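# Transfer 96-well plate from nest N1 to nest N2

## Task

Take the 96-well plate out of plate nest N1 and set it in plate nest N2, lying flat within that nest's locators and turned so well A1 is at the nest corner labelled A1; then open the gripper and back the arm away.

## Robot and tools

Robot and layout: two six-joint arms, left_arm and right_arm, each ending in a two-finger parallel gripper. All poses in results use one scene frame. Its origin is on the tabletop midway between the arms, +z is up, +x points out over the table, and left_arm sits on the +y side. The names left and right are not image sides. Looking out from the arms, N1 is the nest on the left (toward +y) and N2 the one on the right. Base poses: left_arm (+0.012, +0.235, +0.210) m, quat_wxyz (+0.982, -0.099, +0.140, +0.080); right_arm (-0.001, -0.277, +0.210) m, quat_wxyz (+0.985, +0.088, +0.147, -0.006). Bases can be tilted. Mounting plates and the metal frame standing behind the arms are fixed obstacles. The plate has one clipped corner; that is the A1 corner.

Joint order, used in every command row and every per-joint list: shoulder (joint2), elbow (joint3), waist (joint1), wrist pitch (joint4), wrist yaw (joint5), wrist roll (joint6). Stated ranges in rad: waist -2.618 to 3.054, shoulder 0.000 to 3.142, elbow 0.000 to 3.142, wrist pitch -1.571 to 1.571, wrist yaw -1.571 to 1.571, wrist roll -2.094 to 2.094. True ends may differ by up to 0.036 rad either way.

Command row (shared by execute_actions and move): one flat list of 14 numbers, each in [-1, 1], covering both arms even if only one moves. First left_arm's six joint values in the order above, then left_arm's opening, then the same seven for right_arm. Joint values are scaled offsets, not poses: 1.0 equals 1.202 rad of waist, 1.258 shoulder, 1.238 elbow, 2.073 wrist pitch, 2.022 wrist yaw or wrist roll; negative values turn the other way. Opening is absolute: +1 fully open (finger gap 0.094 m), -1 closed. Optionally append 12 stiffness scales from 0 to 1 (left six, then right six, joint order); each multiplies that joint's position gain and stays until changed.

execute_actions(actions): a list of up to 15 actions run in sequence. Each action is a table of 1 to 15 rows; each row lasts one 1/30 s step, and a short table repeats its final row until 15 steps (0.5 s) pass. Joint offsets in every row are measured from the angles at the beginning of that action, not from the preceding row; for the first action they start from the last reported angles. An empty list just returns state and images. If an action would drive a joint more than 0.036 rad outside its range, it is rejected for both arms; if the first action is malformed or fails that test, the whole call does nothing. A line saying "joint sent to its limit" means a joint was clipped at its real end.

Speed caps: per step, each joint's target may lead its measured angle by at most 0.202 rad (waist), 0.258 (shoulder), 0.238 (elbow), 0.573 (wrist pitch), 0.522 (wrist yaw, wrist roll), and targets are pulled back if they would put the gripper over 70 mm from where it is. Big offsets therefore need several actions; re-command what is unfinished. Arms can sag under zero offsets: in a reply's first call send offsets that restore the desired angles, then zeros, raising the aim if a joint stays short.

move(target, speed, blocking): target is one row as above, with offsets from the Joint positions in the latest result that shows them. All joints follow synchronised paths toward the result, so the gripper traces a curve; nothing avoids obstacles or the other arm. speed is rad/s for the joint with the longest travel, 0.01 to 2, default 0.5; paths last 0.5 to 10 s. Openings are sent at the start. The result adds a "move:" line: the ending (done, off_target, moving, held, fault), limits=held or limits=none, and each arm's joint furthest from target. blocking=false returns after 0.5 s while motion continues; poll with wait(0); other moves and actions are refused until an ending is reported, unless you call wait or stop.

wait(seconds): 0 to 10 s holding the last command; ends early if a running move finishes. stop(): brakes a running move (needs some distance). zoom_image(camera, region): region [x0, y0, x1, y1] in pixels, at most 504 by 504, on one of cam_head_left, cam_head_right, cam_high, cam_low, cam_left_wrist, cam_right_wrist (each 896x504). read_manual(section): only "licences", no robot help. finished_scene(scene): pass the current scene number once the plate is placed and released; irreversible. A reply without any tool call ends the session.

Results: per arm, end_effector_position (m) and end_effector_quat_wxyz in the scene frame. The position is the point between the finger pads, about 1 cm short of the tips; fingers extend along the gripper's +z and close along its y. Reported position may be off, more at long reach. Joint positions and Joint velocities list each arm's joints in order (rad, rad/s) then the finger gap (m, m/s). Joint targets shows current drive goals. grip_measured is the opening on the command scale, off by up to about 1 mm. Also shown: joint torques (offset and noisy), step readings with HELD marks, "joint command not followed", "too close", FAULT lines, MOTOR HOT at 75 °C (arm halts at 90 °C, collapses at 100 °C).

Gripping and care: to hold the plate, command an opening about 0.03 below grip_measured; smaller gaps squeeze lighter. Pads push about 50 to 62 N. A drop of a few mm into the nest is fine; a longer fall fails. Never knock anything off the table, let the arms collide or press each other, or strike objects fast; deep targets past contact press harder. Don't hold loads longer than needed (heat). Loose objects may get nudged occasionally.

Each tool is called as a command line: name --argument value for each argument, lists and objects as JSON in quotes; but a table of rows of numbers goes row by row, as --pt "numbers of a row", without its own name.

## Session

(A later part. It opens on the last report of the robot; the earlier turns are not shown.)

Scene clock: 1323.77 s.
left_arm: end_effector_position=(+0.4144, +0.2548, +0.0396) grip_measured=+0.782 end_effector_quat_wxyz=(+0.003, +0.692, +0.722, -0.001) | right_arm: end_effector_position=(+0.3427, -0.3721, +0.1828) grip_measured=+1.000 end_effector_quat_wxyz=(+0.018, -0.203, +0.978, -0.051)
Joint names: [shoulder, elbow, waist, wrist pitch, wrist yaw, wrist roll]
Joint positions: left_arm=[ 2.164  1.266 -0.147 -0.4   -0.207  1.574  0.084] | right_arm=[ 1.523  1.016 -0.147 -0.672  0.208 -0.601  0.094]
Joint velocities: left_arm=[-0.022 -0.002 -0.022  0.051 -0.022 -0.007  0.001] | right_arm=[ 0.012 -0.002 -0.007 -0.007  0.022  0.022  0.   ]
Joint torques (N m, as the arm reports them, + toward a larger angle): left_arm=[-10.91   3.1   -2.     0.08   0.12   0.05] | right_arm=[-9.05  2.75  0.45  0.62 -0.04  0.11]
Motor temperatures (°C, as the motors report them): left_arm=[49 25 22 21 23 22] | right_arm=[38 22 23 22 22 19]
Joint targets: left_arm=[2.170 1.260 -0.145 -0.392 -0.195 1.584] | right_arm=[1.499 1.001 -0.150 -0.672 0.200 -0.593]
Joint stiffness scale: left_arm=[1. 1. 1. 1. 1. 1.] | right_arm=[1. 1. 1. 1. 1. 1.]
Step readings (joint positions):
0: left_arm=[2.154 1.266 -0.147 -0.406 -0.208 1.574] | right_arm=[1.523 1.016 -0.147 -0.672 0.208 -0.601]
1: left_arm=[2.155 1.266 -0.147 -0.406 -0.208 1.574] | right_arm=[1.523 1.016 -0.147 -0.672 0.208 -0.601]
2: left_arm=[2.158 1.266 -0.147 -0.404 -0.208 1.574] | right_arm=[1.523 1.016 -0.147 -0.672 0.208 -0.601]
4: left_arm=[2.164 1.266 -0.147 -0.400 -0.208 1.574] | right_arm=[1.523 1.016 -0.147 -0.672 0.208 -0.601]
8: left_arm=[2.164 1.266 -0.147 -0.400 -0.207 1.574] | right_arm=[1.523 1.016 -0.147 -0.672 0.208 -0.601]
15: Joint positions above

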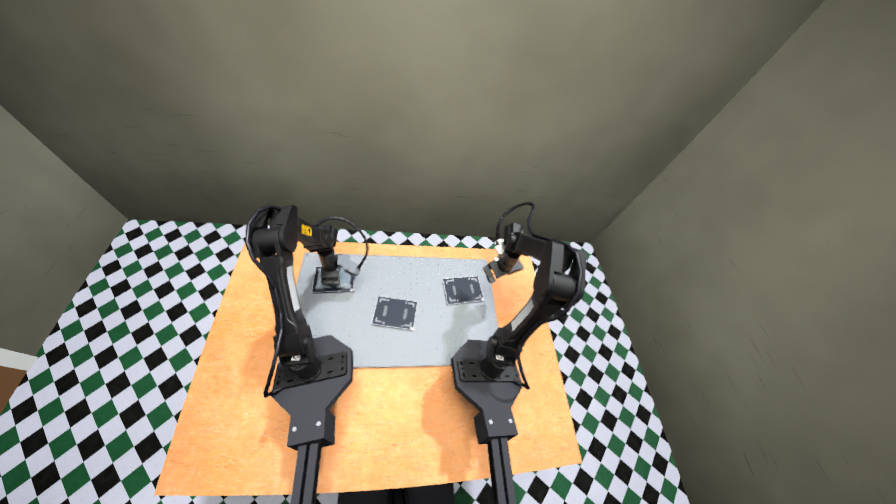

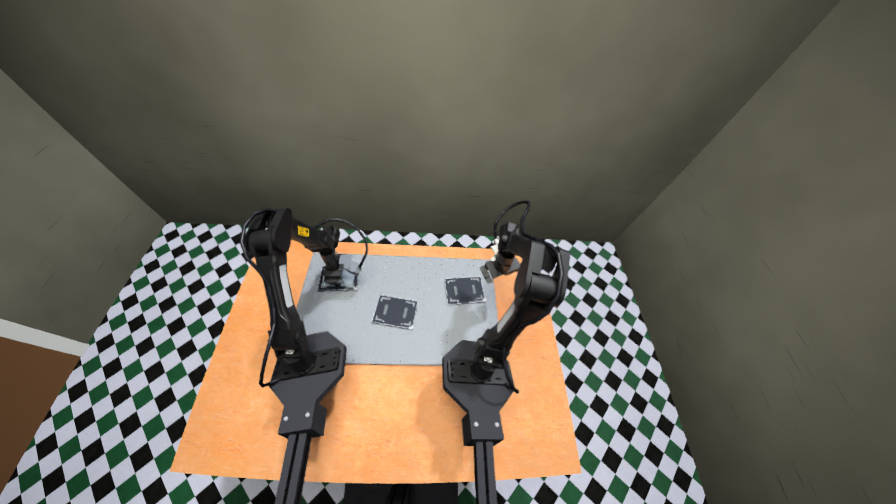

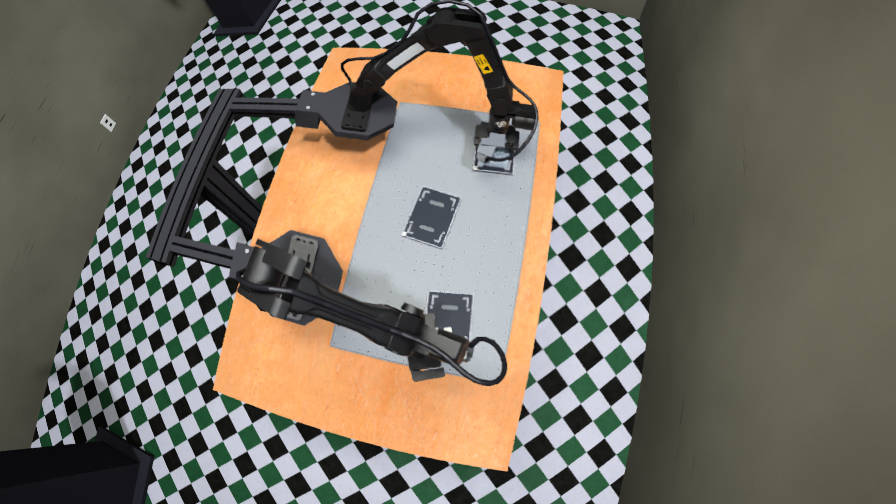

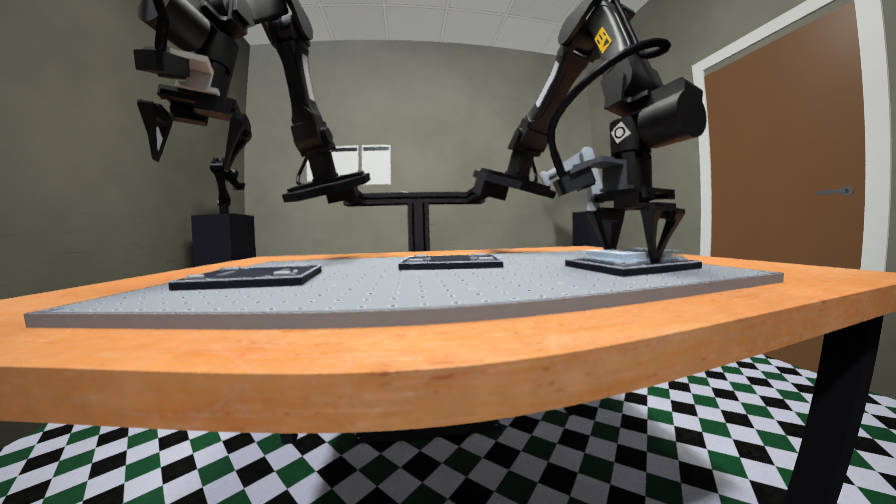

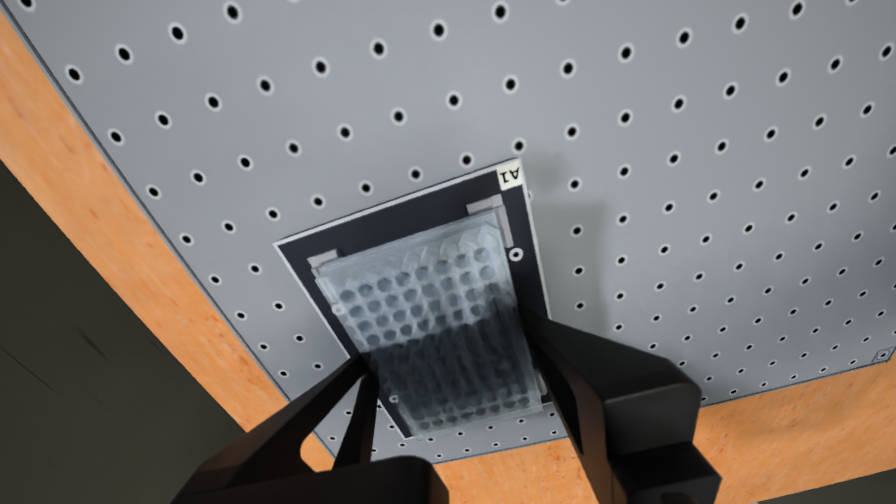

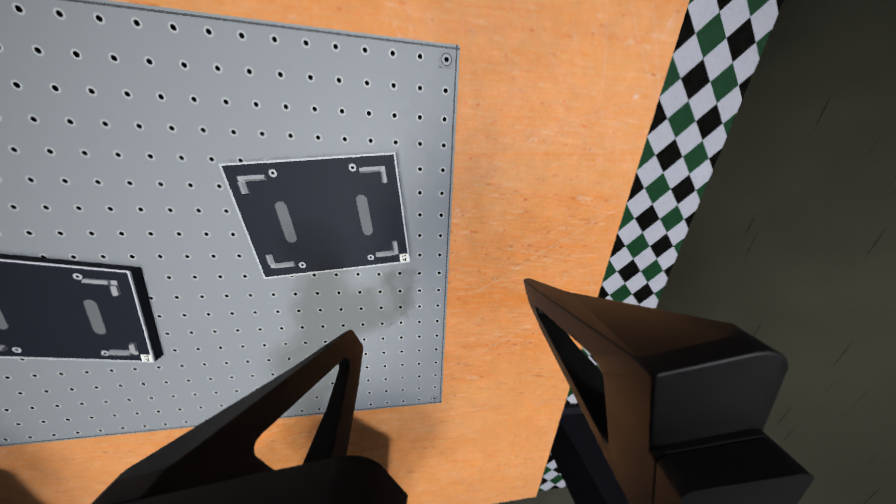

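Moved down 3.6 mm. Checking.

zoom_image --camera "cam_left_wrist" --region '[440, 170, 540, 260]'

zoom_image --camera "cam_left_wrist" --region '[290, 225, 390, 315]'

zoom_image --camera "cam_low" --region '[550, 230, 720, 290]'

Region (440, 170, 540, 260) of cam_left_wrist's 896x504 image, scaled by 5.040, with more detail than that image has; it fills the top 454 rows of this view, and the rest is white.

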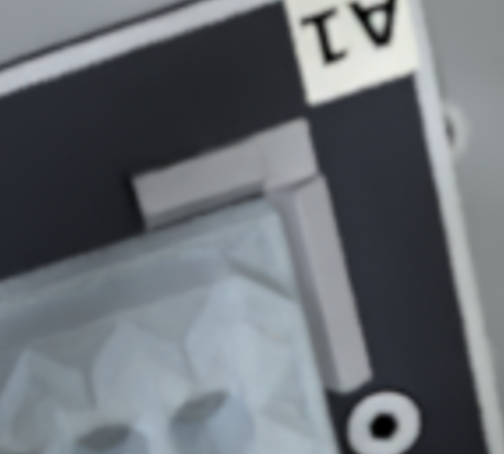

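Region (290, 225, 390, 315) of cam_left_wrist's 896x504 image, scaled by 5.040, with more detail than that image has; it fills the top 454 rows of this view, and the rest is white.

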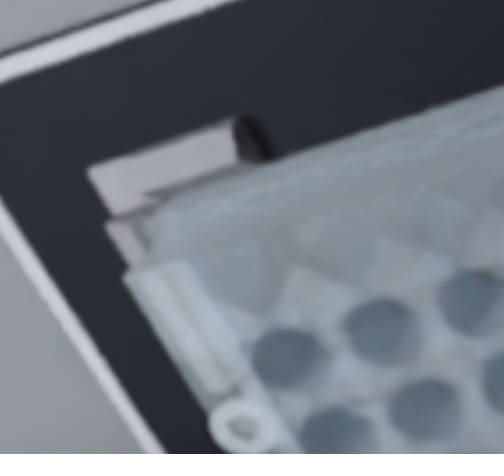

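Region (550, 230, 720, 290) of cam_low's 896x504 image, scaled by 2.965, with more detail than that image has; it fills the top 178 rows of this view, and the rest is white.

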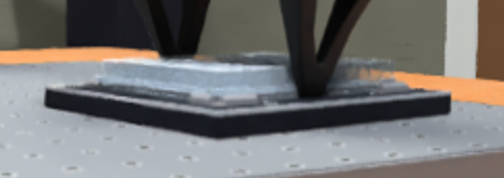

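execute_actions --actions '[[[0.0190,-0.0048,0.0166,0.0072,0.006,0.005,0.745,-0.019,-0.012,-0.002,0,-0.004,0.004,1],[0.0190,-0.0048,0.0100,0.0072,0.0065,0.005,0.745,-0.019,-0.012,-0.002,0,-0.004,0.004,1],[0.0190,-0.0048,0.0040,0.0072,0.0065,0.005,0.745,-0.019,-0.012,-0.002,0,-0.004,0.004,1],[0.0100,-0.0048,0.0040,0.0072,0.0065,0.005,0.745,-0.019,-0.012,-0.002,0,-0.004,0.004,1]]]'

Scene clock: 1343.50 s.
left_arm: end_effector_position=(+0.4144, +0.2546, +0.0396) grip_measured=+0.782 end_effector_quat_wxyz=(+0.004, +0.692, +0.722, -0.002) | right_arm: end_effector_position=(+0.3427, -0.3721, +0.1828) grip_measured=+1.000 end_effector_quat_wxyz=(+0.018, -0.203, +0.978, -0.051)
Joint names: [shoulder, elbow, waist, wrist pitch, wrist yaw, wrist roll]
Joint positions: left_arm=[ 2.164  1.266 -0.147 -0.4   -0.205  1.574  0.084] | right_arm=[ 1.523  1.016 -0.147 -0.672  0.208 -0.601  0.094]
Joint velocities: left_arm=[ 0.007 -0.007 -0.002  0.051 -0.051 -0.037  0.001] | right_arm=[ 0.002 -0.007 -0.022  0.007 -0.125  0.007  0.   ]
Joint torques (N m, as the arm reports them, + toward a larger angle): left_arm=[-10.36   3.11  -1.84   0.15   0.11   0.05] | right_arm=[-9.05  2.78  0.46  0.62 -0.04  0.1 ]
Motor temperatures (°C, as the motors report them): left_arm=[50 25 22 21 23 22] | right_arm=[38 22 23 22 22 19]
Joint targets: left_arm=[2.177 1.260 -0.143 -0.385 -0.194 1.584] | right_arm=[1.499 1.001 -0.150 -0.672 0.200 -0.593]
Joint stiffness scale: left_arm=[1. 1. 1. 1. 1. 1.] | right_arm=[1. 1. 1. 1. 1. 1.]
Step readings (joint positions):
0: left_arm=[2.164 1.266 -0.147 -0.400 -0.207 1.574] | right_arm=[1.523 1.016 -0.147 -0.672 0.208 -0.601]
1: left_arm=[2.164 1.266 -0.147 -0.400 -0.207 1.574] | right_arm=[1.523 1.016 -0.147 -0.672 0.208 -0.601]
2: left_arm=[2.164 1.266 -0.147 -0.400 -0.206 1.574] | right_arm=[1.523 1.016 -0.147 -0.672 0.208 -0.601]
4: left_arm=[2.164 1.266 -0.147 -0.400 -0.205 1.574] | right_arm=[1.523 1.016 -0.147 -0.672 0.208 -0.601]
8: left_arm=[2.164 1.266 -0.147 -0.400 -0.205 1.574] | right_arm=[1.523 1.016 -0.147 -0.672 0.208 -0.601]
15: Joint positions above

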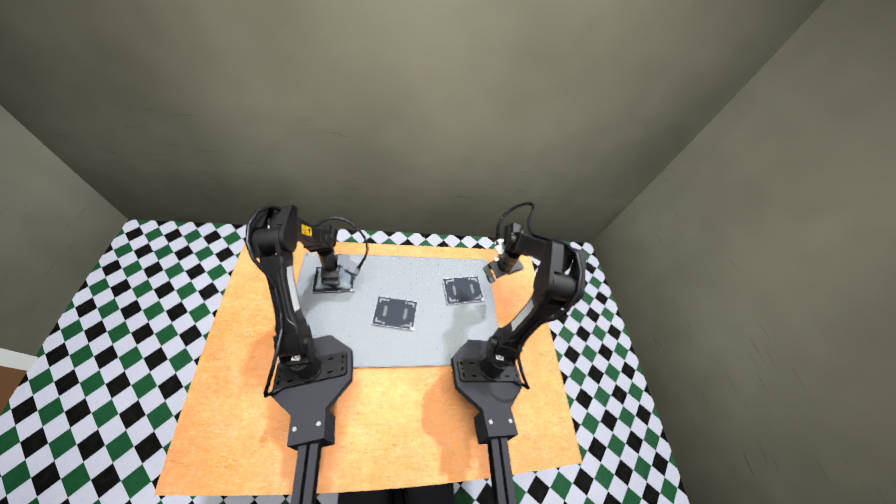

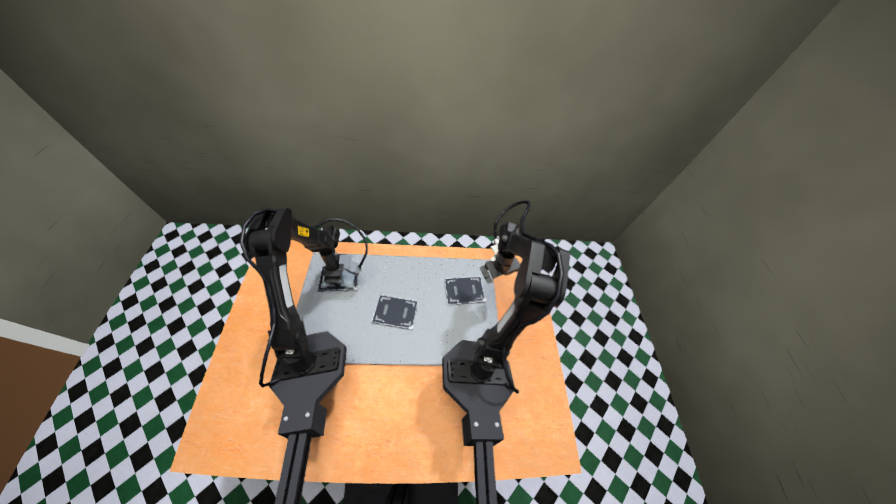

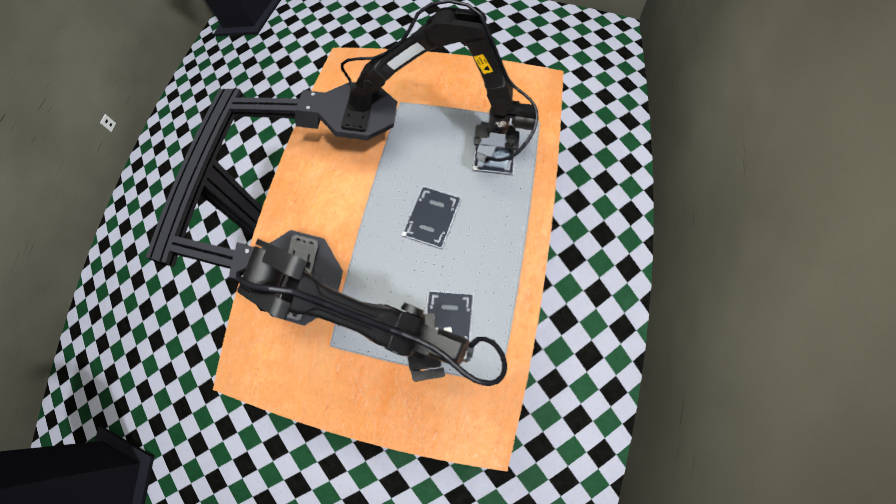

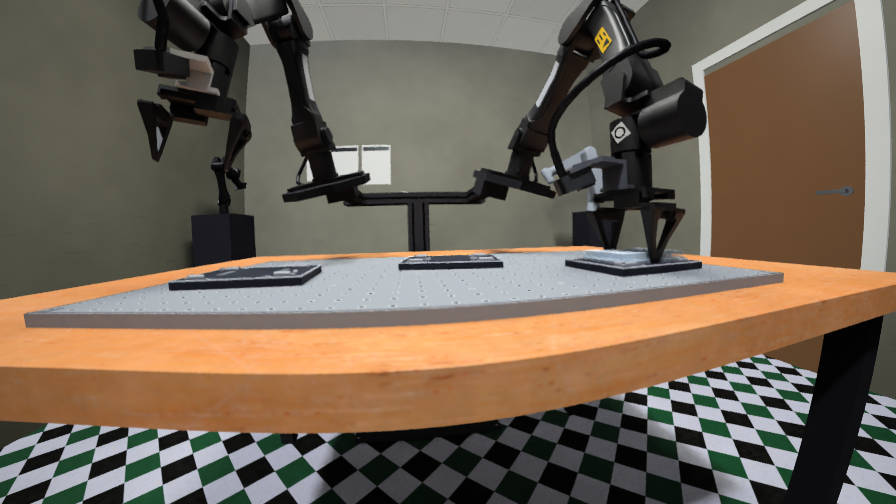

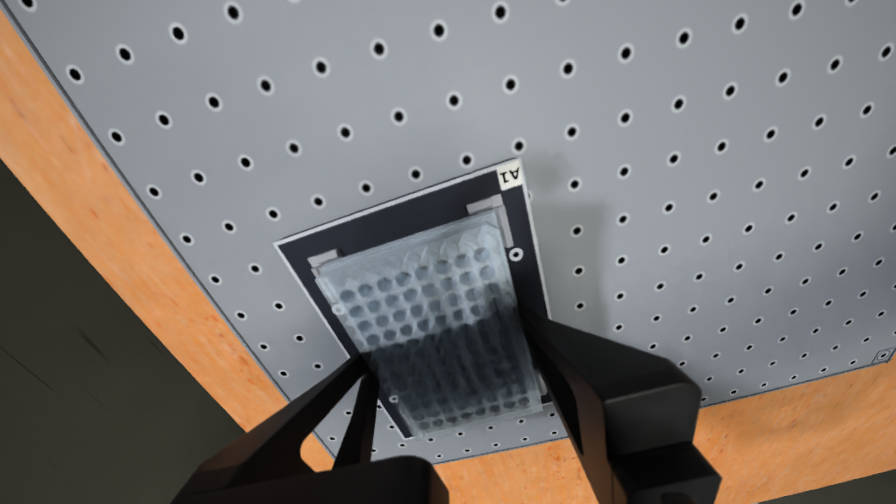

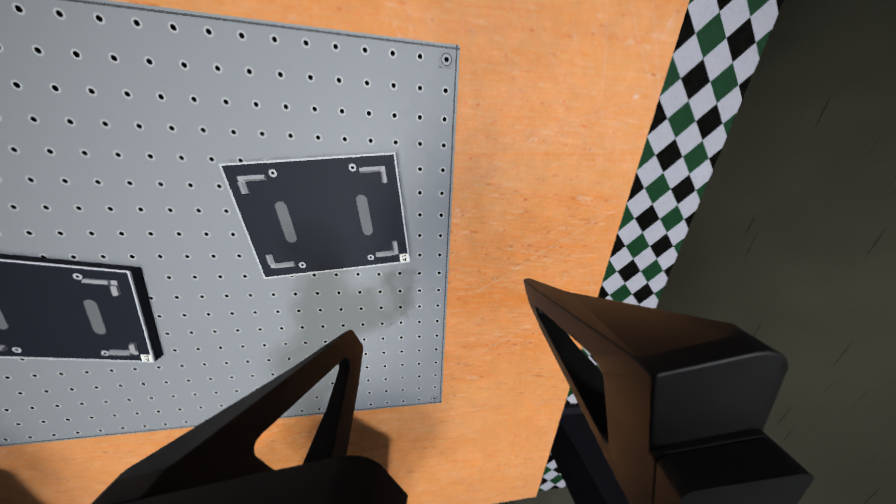

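zoom_image --camera "cam_low" --region '[570, 235, 710, 285]'

zoom_image --camera "cam_high" --region '[450, 110, 550, 200]'

zoom_image --camera "cam_head_left" --region '[290, 250, 380, 310]'

Region (570, 235, 710, 285) of cam_low's 896x504 image, scaled by 3.600, with more detail than that image has; it fills the top 180 rows of this view, and the rest is white.

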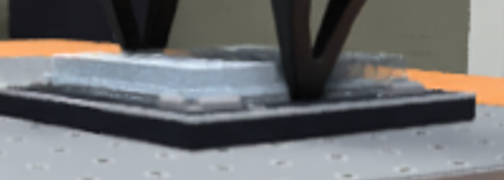

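Region (450, 110, 550, 200) of cam_high's 896x504 image, scaled by 5.040, with more detail than that image has; it fills the top 454 rows of this view, and the rest is white.

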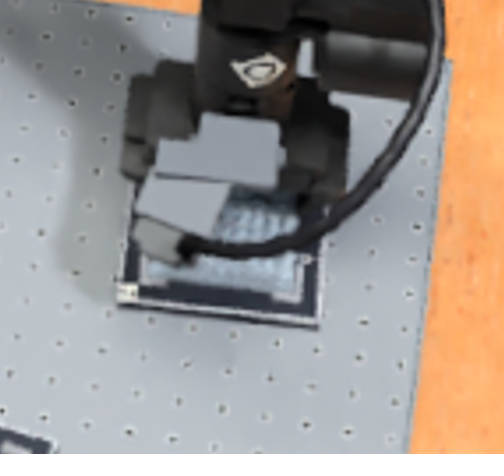

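Region (290, 250, 380, 310) of cam_head_left's 896x504 image, scaled by 5.600, with more detail than that image has.

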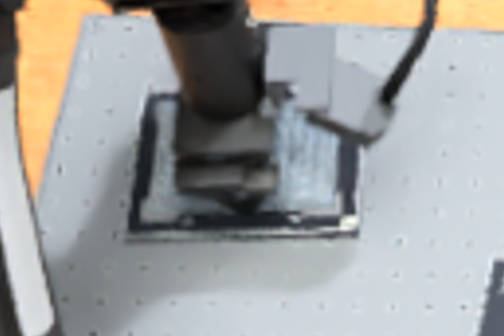

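execute_actions --actions '[[[-0.003,-0.0048,0.002,0.001,0.0055,0.003,0.745,-0.019,-0.012,-0.002,0,-0.004,0.004,1]],[[-0.003,-0.0048,0.002,0.001,0.0055,0.003,0.755,-0.019,-0.012,-0.002,0,-0.004,0.004,1],[-0.003,-0.0048,0.002,0.001,0.0055,0.003,0.755,-0.019,-0.012,-0.002,0,-0.004,0.004,1],[-0.003,-0.0048,0.002,0.001,0.0055,0.003,0.755,-0.019,-0.012,-0.002,0,-0.004,0.004,1],[-0.003,-0.0048,0.002,0.001,0.0055,0.003,0.765,-0.019,-0.012,-0.002,0,-0.004,0.004,1],[-0.003,-0.0048,0.002,0.001,0.0055,0.003,0.765,-0.019,-0.012,-0.002,0,-0.004,0.004,1],[-0.003,-0.0048,0.002,0.001,0.0055,0.003,0.765,-0.019,-0.012,-0.002,0,-0.004,0.004,1],[-0.003,-0.0048,0.002,0.001,0.0055,0.003,0.775,-0.019,-0.012,-0.002,0,-0.004,0.004,1],[-0.003,-0.0048,0.002,0.001,0.0055,0.003,0.775,-0.019,-0.012,-0.002,0,-0.004,0.004,1],[-0.003,-0.0048,0.002,0.001,0.0055,0.003,0.775,-0.019,-0.012,-0.002,0,-0.004,0.004,1],[-0.003,-0.0048,0.002,0.001,0.0055,0.003,0.785,-0.019,-0.012,-0.002,0,-0.004,0.004,1],[-0.003,-0.0048,0.002,0.001,0.0055,0.003,0.785,-0.019,-0.012,-0.002,0,-0.004,0.004,1],[-0.003,-0.0048,0.002,0.001,0.0055,0.003,0.785,-0.019,-0.012,-0.002,0,-0.004,0.004,1],[-0.003,-0.0048,0.002,0.001,0.0055,0.003,0.80,-0.019,-0.012,-0.002,0,-0.004,0.004,1]]]'

Scene clock: 1365.03 s.
left_arm: end_effector_position=(+0.4144, +0.2546, +0.0396) grip_measured=+0.806 end_effector_quat_wxyz=(+0.004, +0.692, +0.722, -0.002) | right_arm: end_effector_position=(+0.3427, -0.3721, +0.1828) grip_measured=+1.000 end_effector_quat_wxyz=(+0.018, -0.203, +0.978, -0.051)
Joint names: [shoulder, elbow, waist, wrist pitch, wrist yaw, wrist roll]
Joint positions: left_arm=[ 2.164  1.266 -0.147 -0.4   -0.205  1.574  0.085] | right_arm=[ 1.523  1.016 -0.147 -0.672  0.208 -0.601  0.094]
Joint velocities: left_arm=[-0.027  0.007 -0.002 -0.022 -0.007 -0.007  0.001] | right_arm=[-0.017  0.012 -0.007 -0.022  0.037 -0.007  0.   ]
Joint torques (N m, as the arm reports them, + toward a larger angle): left_arm=[-11.68   3.1   -1.97   0.03   0.1    0.01] | right_arm=[-9.05  2.76  0.44  0.63 -0.04  0.08]
Motor temperatures (°C, as the motors report them): left_arm=[49 25 22 21 23 22] | right_arm=[38 22 23 22 22 19]
Joint targets: left_arm=[2.160 1.260 -0.144 -0.398 -0.194 1.580] | right_arm=[1.499 1.001 -0.150 -0.672 0.200 -0.593]
Joint stiffness scale: left_arm=[1. 1. 1. 1. 1. 1.] | right_arm=[1. 1. 1. 1. 1. 1.]
Step readings (joint positions; steps 1 to 15: 1st action; 16 to 30: 2nd action):
0: left_arm=[2.164 1.266 -0.147 -0.400 -0.205 1.574] | right_arm=[1.523 1.016 -0.147 -0.672 0.208 -0.601]
1: left_arm=[2.164 1.266 -0.147 -0.400 -0.205 1.574] | right_arm=[1.523 1.016 -0.147 -0.672 0.208 -0.601]
2: left_arm=[2.164 1.266 -0.147 -0.400 -0.205 1.574] | right_arm=[1.523 1.016 -0.147 -0.672 0.208 -0.601]
4: left_arm=[2.164 1.266 -0.147 -0.400 -0.205 1.574] | right_arm=[1.523 1.016 -0.147 -0.672 0.208 -0.601]
8: left_arm=[2.164 1.266 -0.147 -0.400 -0.205 1.574] | right_arm=[1.523 1.016 -0.147 -0.672 0.208 -0.601]
15: left_arm=[2.164 1.266 -0.147 -0.400 -0.205 1.574] | right_arm=[1.523 1.016 -0.147 -0.672 0.208 -0.601]
16: left_arm=[2.164 1.266 -0.147 -0.400 -0.205 1.574] | right_arm=[1.523 1.016 -0.147 -0.672 0.208 -0.601]
17: left_arm=[2.164 1.266 -0.147 -0.400 -0.205 1.574] | right_arm=[1.523 1.016 -0.147 -0.672 0.208 -0.601]
19: left_arm=[2.164 1.266 -0.147 -0.400 -0.205 1.574] | right_arm=[1.523 1.016 -0.147 -0.672 0.208 -0.601]
23: left_arm=[2.164 1.266 -0.147 -0.400 -0.205 1.574] | right_arm=[1.523 1.016 -0.147 -0.672 0.208 -0.601]
30: Joint positions above

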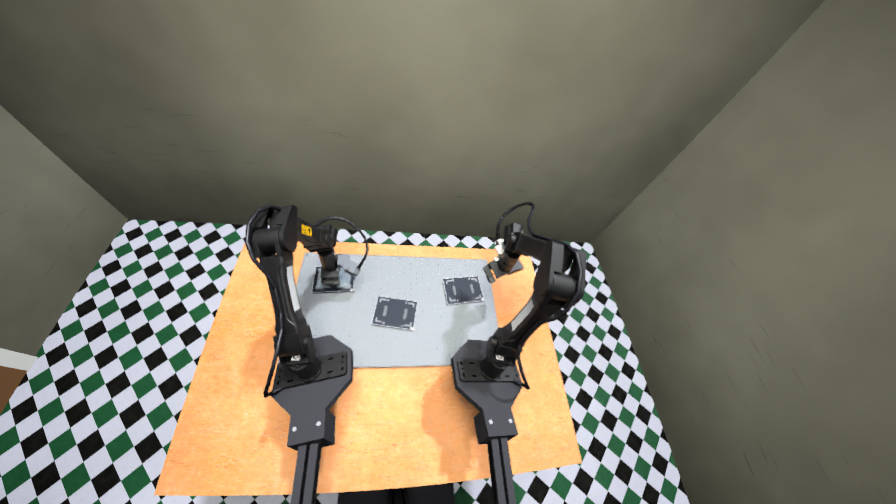

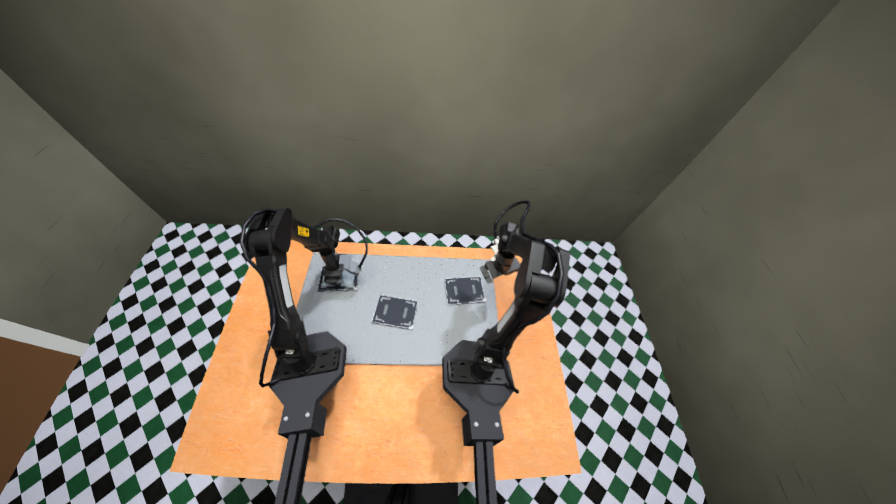

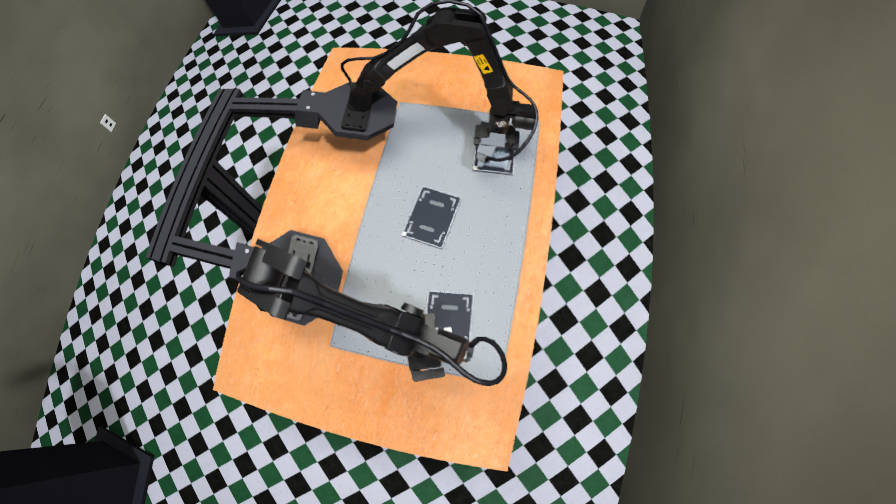

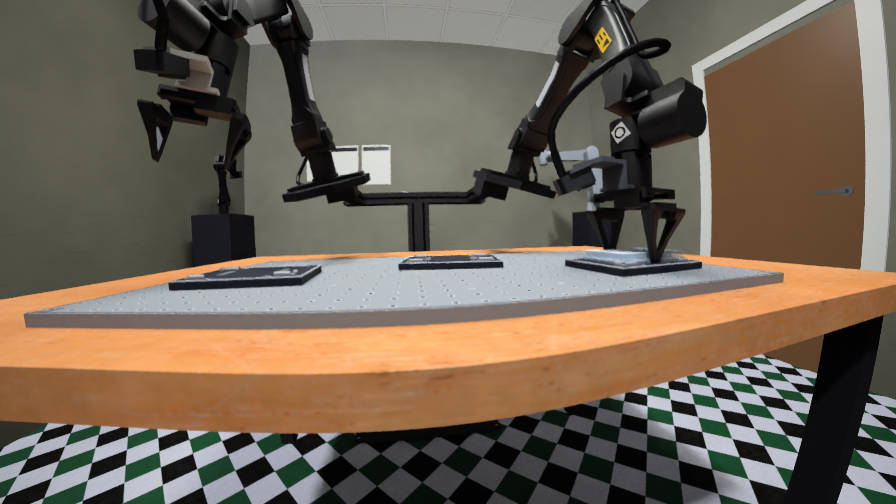

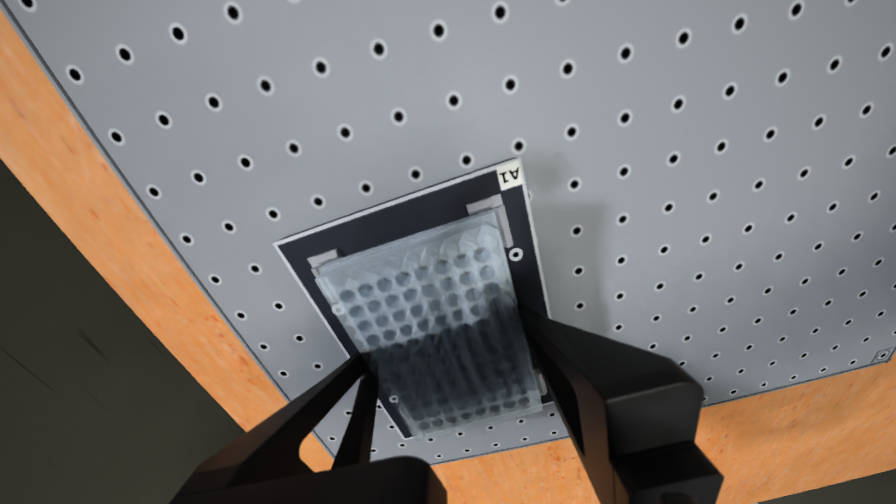

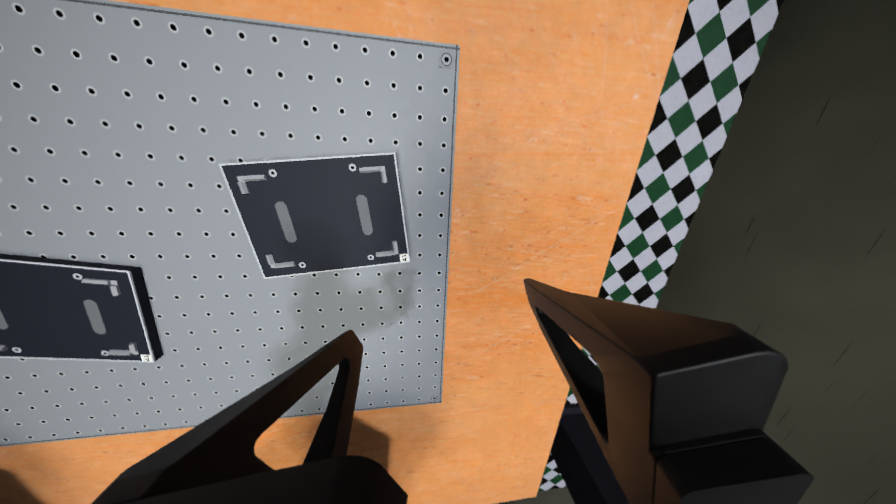

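Released; open fully and look.

execute_actions --actions '[[[-0.003,-0.0048,0.002,0.001,0.0055,0.003,0.85,-0.019,-0.012,-0.002,0,-0.004,0.004,1],[-0.003,-0.0048,0.002,0.001,0.0055,0.003,0.85,-0.019,-0.012,-0.002,0,-0.004,0.004,1],[-0.003,-0.0048,0.002,0.001,0.0055,0.003,0.90,-0.019,-0.012,-0.002,0,-0.004,0.004,1],[-0.003,-0.0048,0.002,0.001,0.0055,0.003,0.90,-0.019,-0.012,-0.002,0,-0.004,0.004,1],[-0.003,-0.0048,0.002,0.001,0.0055,0.003,0.95,-0.019,-0.012,-0.002,0,-0.004,0.004,1],[-0.003,-0.0048,0.002,0.001,0.0055,0.003,0.95,-0.019,-0.012,-0.002,0,-0.004,0.004,1],[-0.003,-0.0048,0.002,0.001,0.0055,0.003,1,-0.019,-0.012,-0.002,0,-0.004,0.004,1]]]'

zoom_image --camera "cam_left_wrist" --region '[270, 150, 600, 450]'

zoom_image --camera "cam_low" --region '[570, 235, 710, 285]'

Scene clock: 1374.63 s.
left_arm: end_effector_position=(+0.4133, +0.2546, +0.0399) grip_measured=+1.000 end_effector_quat_wxyz=(+0.002, +0.693, +0.721, -0.004) | right_arm: end_effector_position=(+0.3427, -0.3721, +0.1828) grip_measured=+1.000 end_effector_quat_wxyz=(+0.018, -0.203, +0.978, -0.051)
Joint names: [shoulder, elbow, waist, wrist pitch, wrist yaw, wrist roll]
Joint positions: left_arm=[ 2.163  1.266 -0.147 -0.405 -0.205  1.575  0.094] | right_arm=[ 1.523  1.016 -0.147 -0.672  0.208 -0.601  0.094]
Joint velocities: left_arm=[-0.012  0.012  0.002 -0.051  0.095 -0.095  0.   ] | right_arm=[ 0.007 -0.002 -0.007 -0.051 -0.022 -0.007  0.   ]
Joint torques (N m, as the arm reports them, + toward a larger angle): left_arm=[-11.65   3.1   -1.97   0.07   0.1    0.01] | right_arm=[-9.07  2.75  0.4   0.62 -0.04  0.1 ]
Motor temperatures (°C, as the motors report them): left_arm=[50 25 22 21 23 22] | right_arm=[38 22 23 22 22 19]
Joint targets: left_arm=[2.160 1.260 -0.144 -0.397 -0.194 1.580] | right_arm=[1.499 1.001 -0.150 -0.672 0.200 -0.593]
Joint stiffness scale: left_arm=[1. 1. 1. 1. 1. 1.] | right_arm=[1. 1. 1. 1. 1. 1.]
Step readings (joint positions):
0: left_arm=[2.164 1.266 -0.147 -0.400 -0.205 1.574] | right_arm=[1.523 1.016 -0.147 -0.672 0.208 -0.601]
1: left_arm=[2.164 1.266 -0.147 -0.400 -0.205 1.574] | right_arm=[1.523 1.016 -0.147 -0.672 0.208 -0.601]
2: left_arm=[2.164 1.266 -0.147 -0.401 -0.205 1.574] | right_arm=[1.523 1.016 -0.147 -0.672 0.208 -0.601]
4: left_arm=[2.164 1.266 -0.147 -0.403 -0.205 1.574] | right_arm=[1.523 1.016 -0.147 -0.672 0.208 -0.601]
8: left_arm=[2.163 1.266 -0.147 -0.405 -0.205 1.575] | right_arm=[1.523 1.016 -0.147 -0.672 0.208 -0.601]
15: Joint positions above

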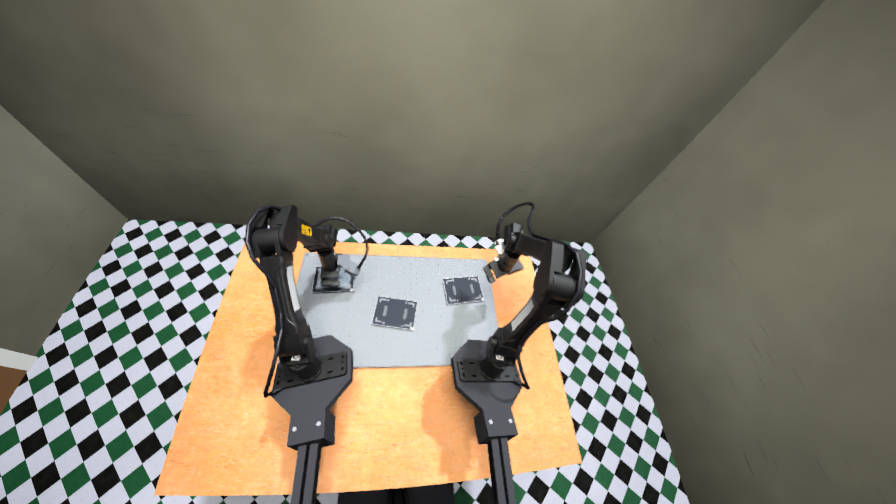

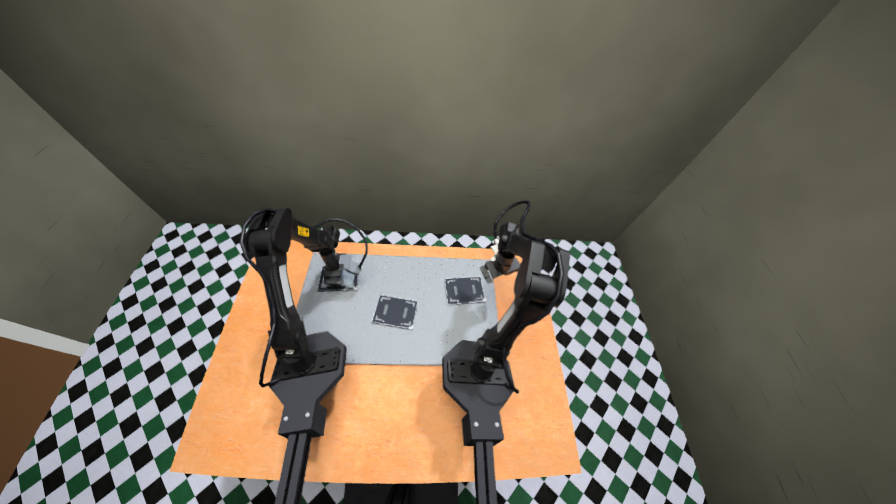

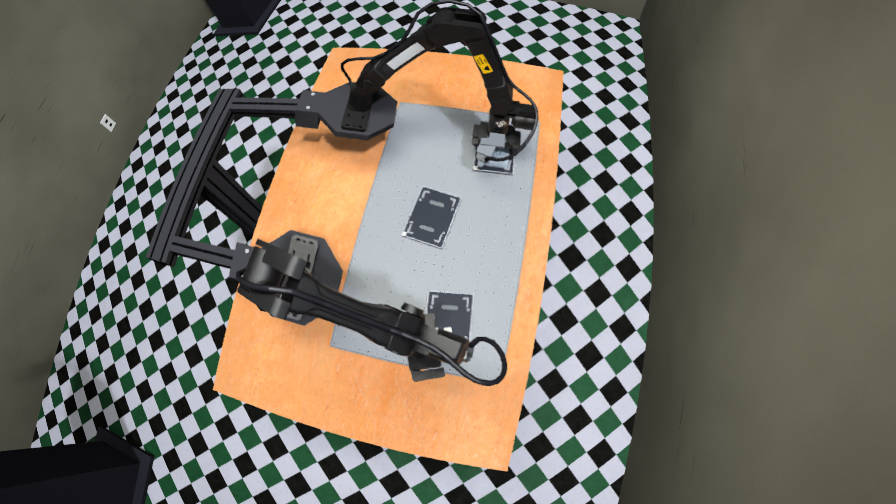

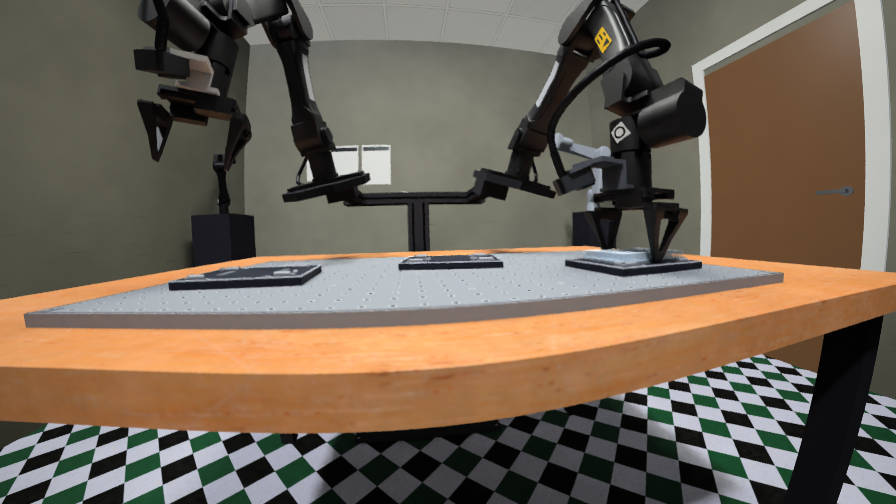

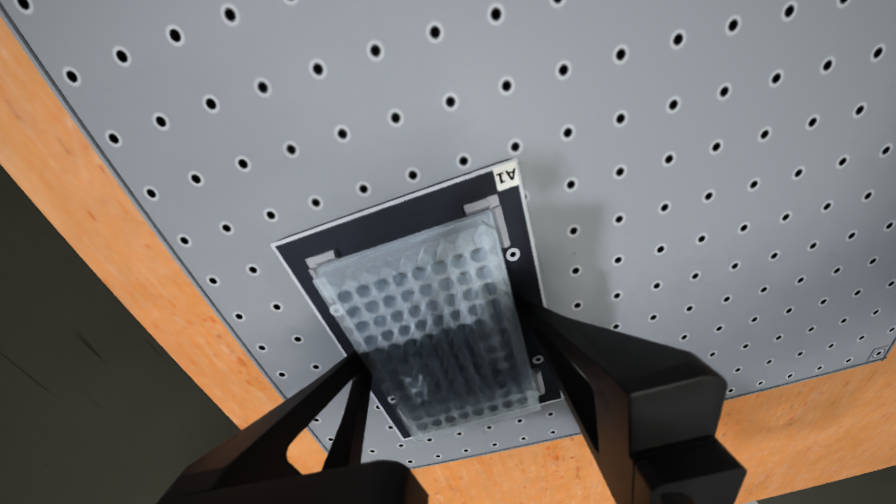

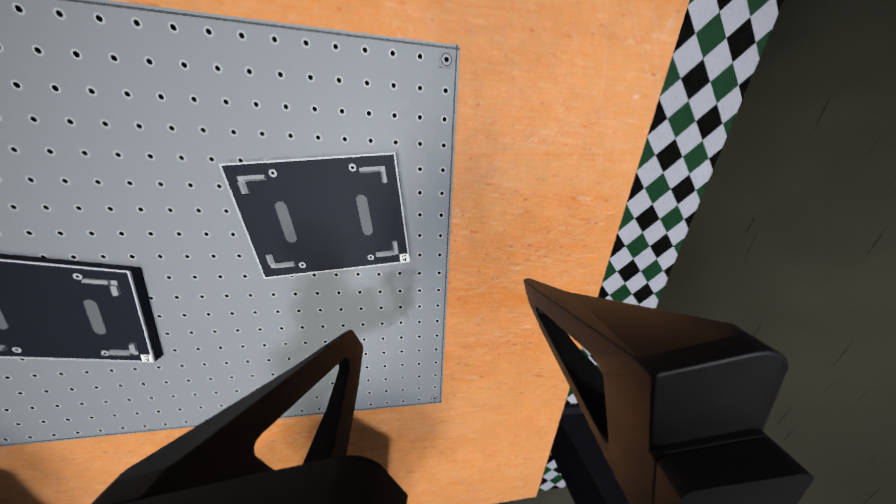

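Region (270, 150, 600, 450) of cam_left_wrist's 896x504 image, scaled by 1.527, with more detail than that image has; it fills the top 458 rows of this view, and the rest is white.

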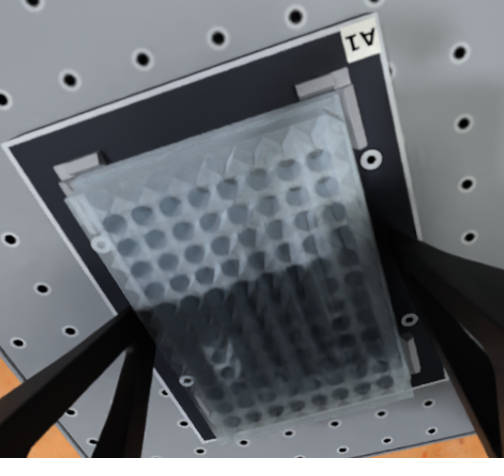

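Region (570, 235, 710, 285) of cam_low's 896x504 image, scaled by 3.600, with more detail than that image has; it fills the top 180 rows of this view, and the rest is white.

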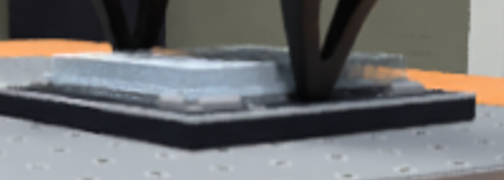

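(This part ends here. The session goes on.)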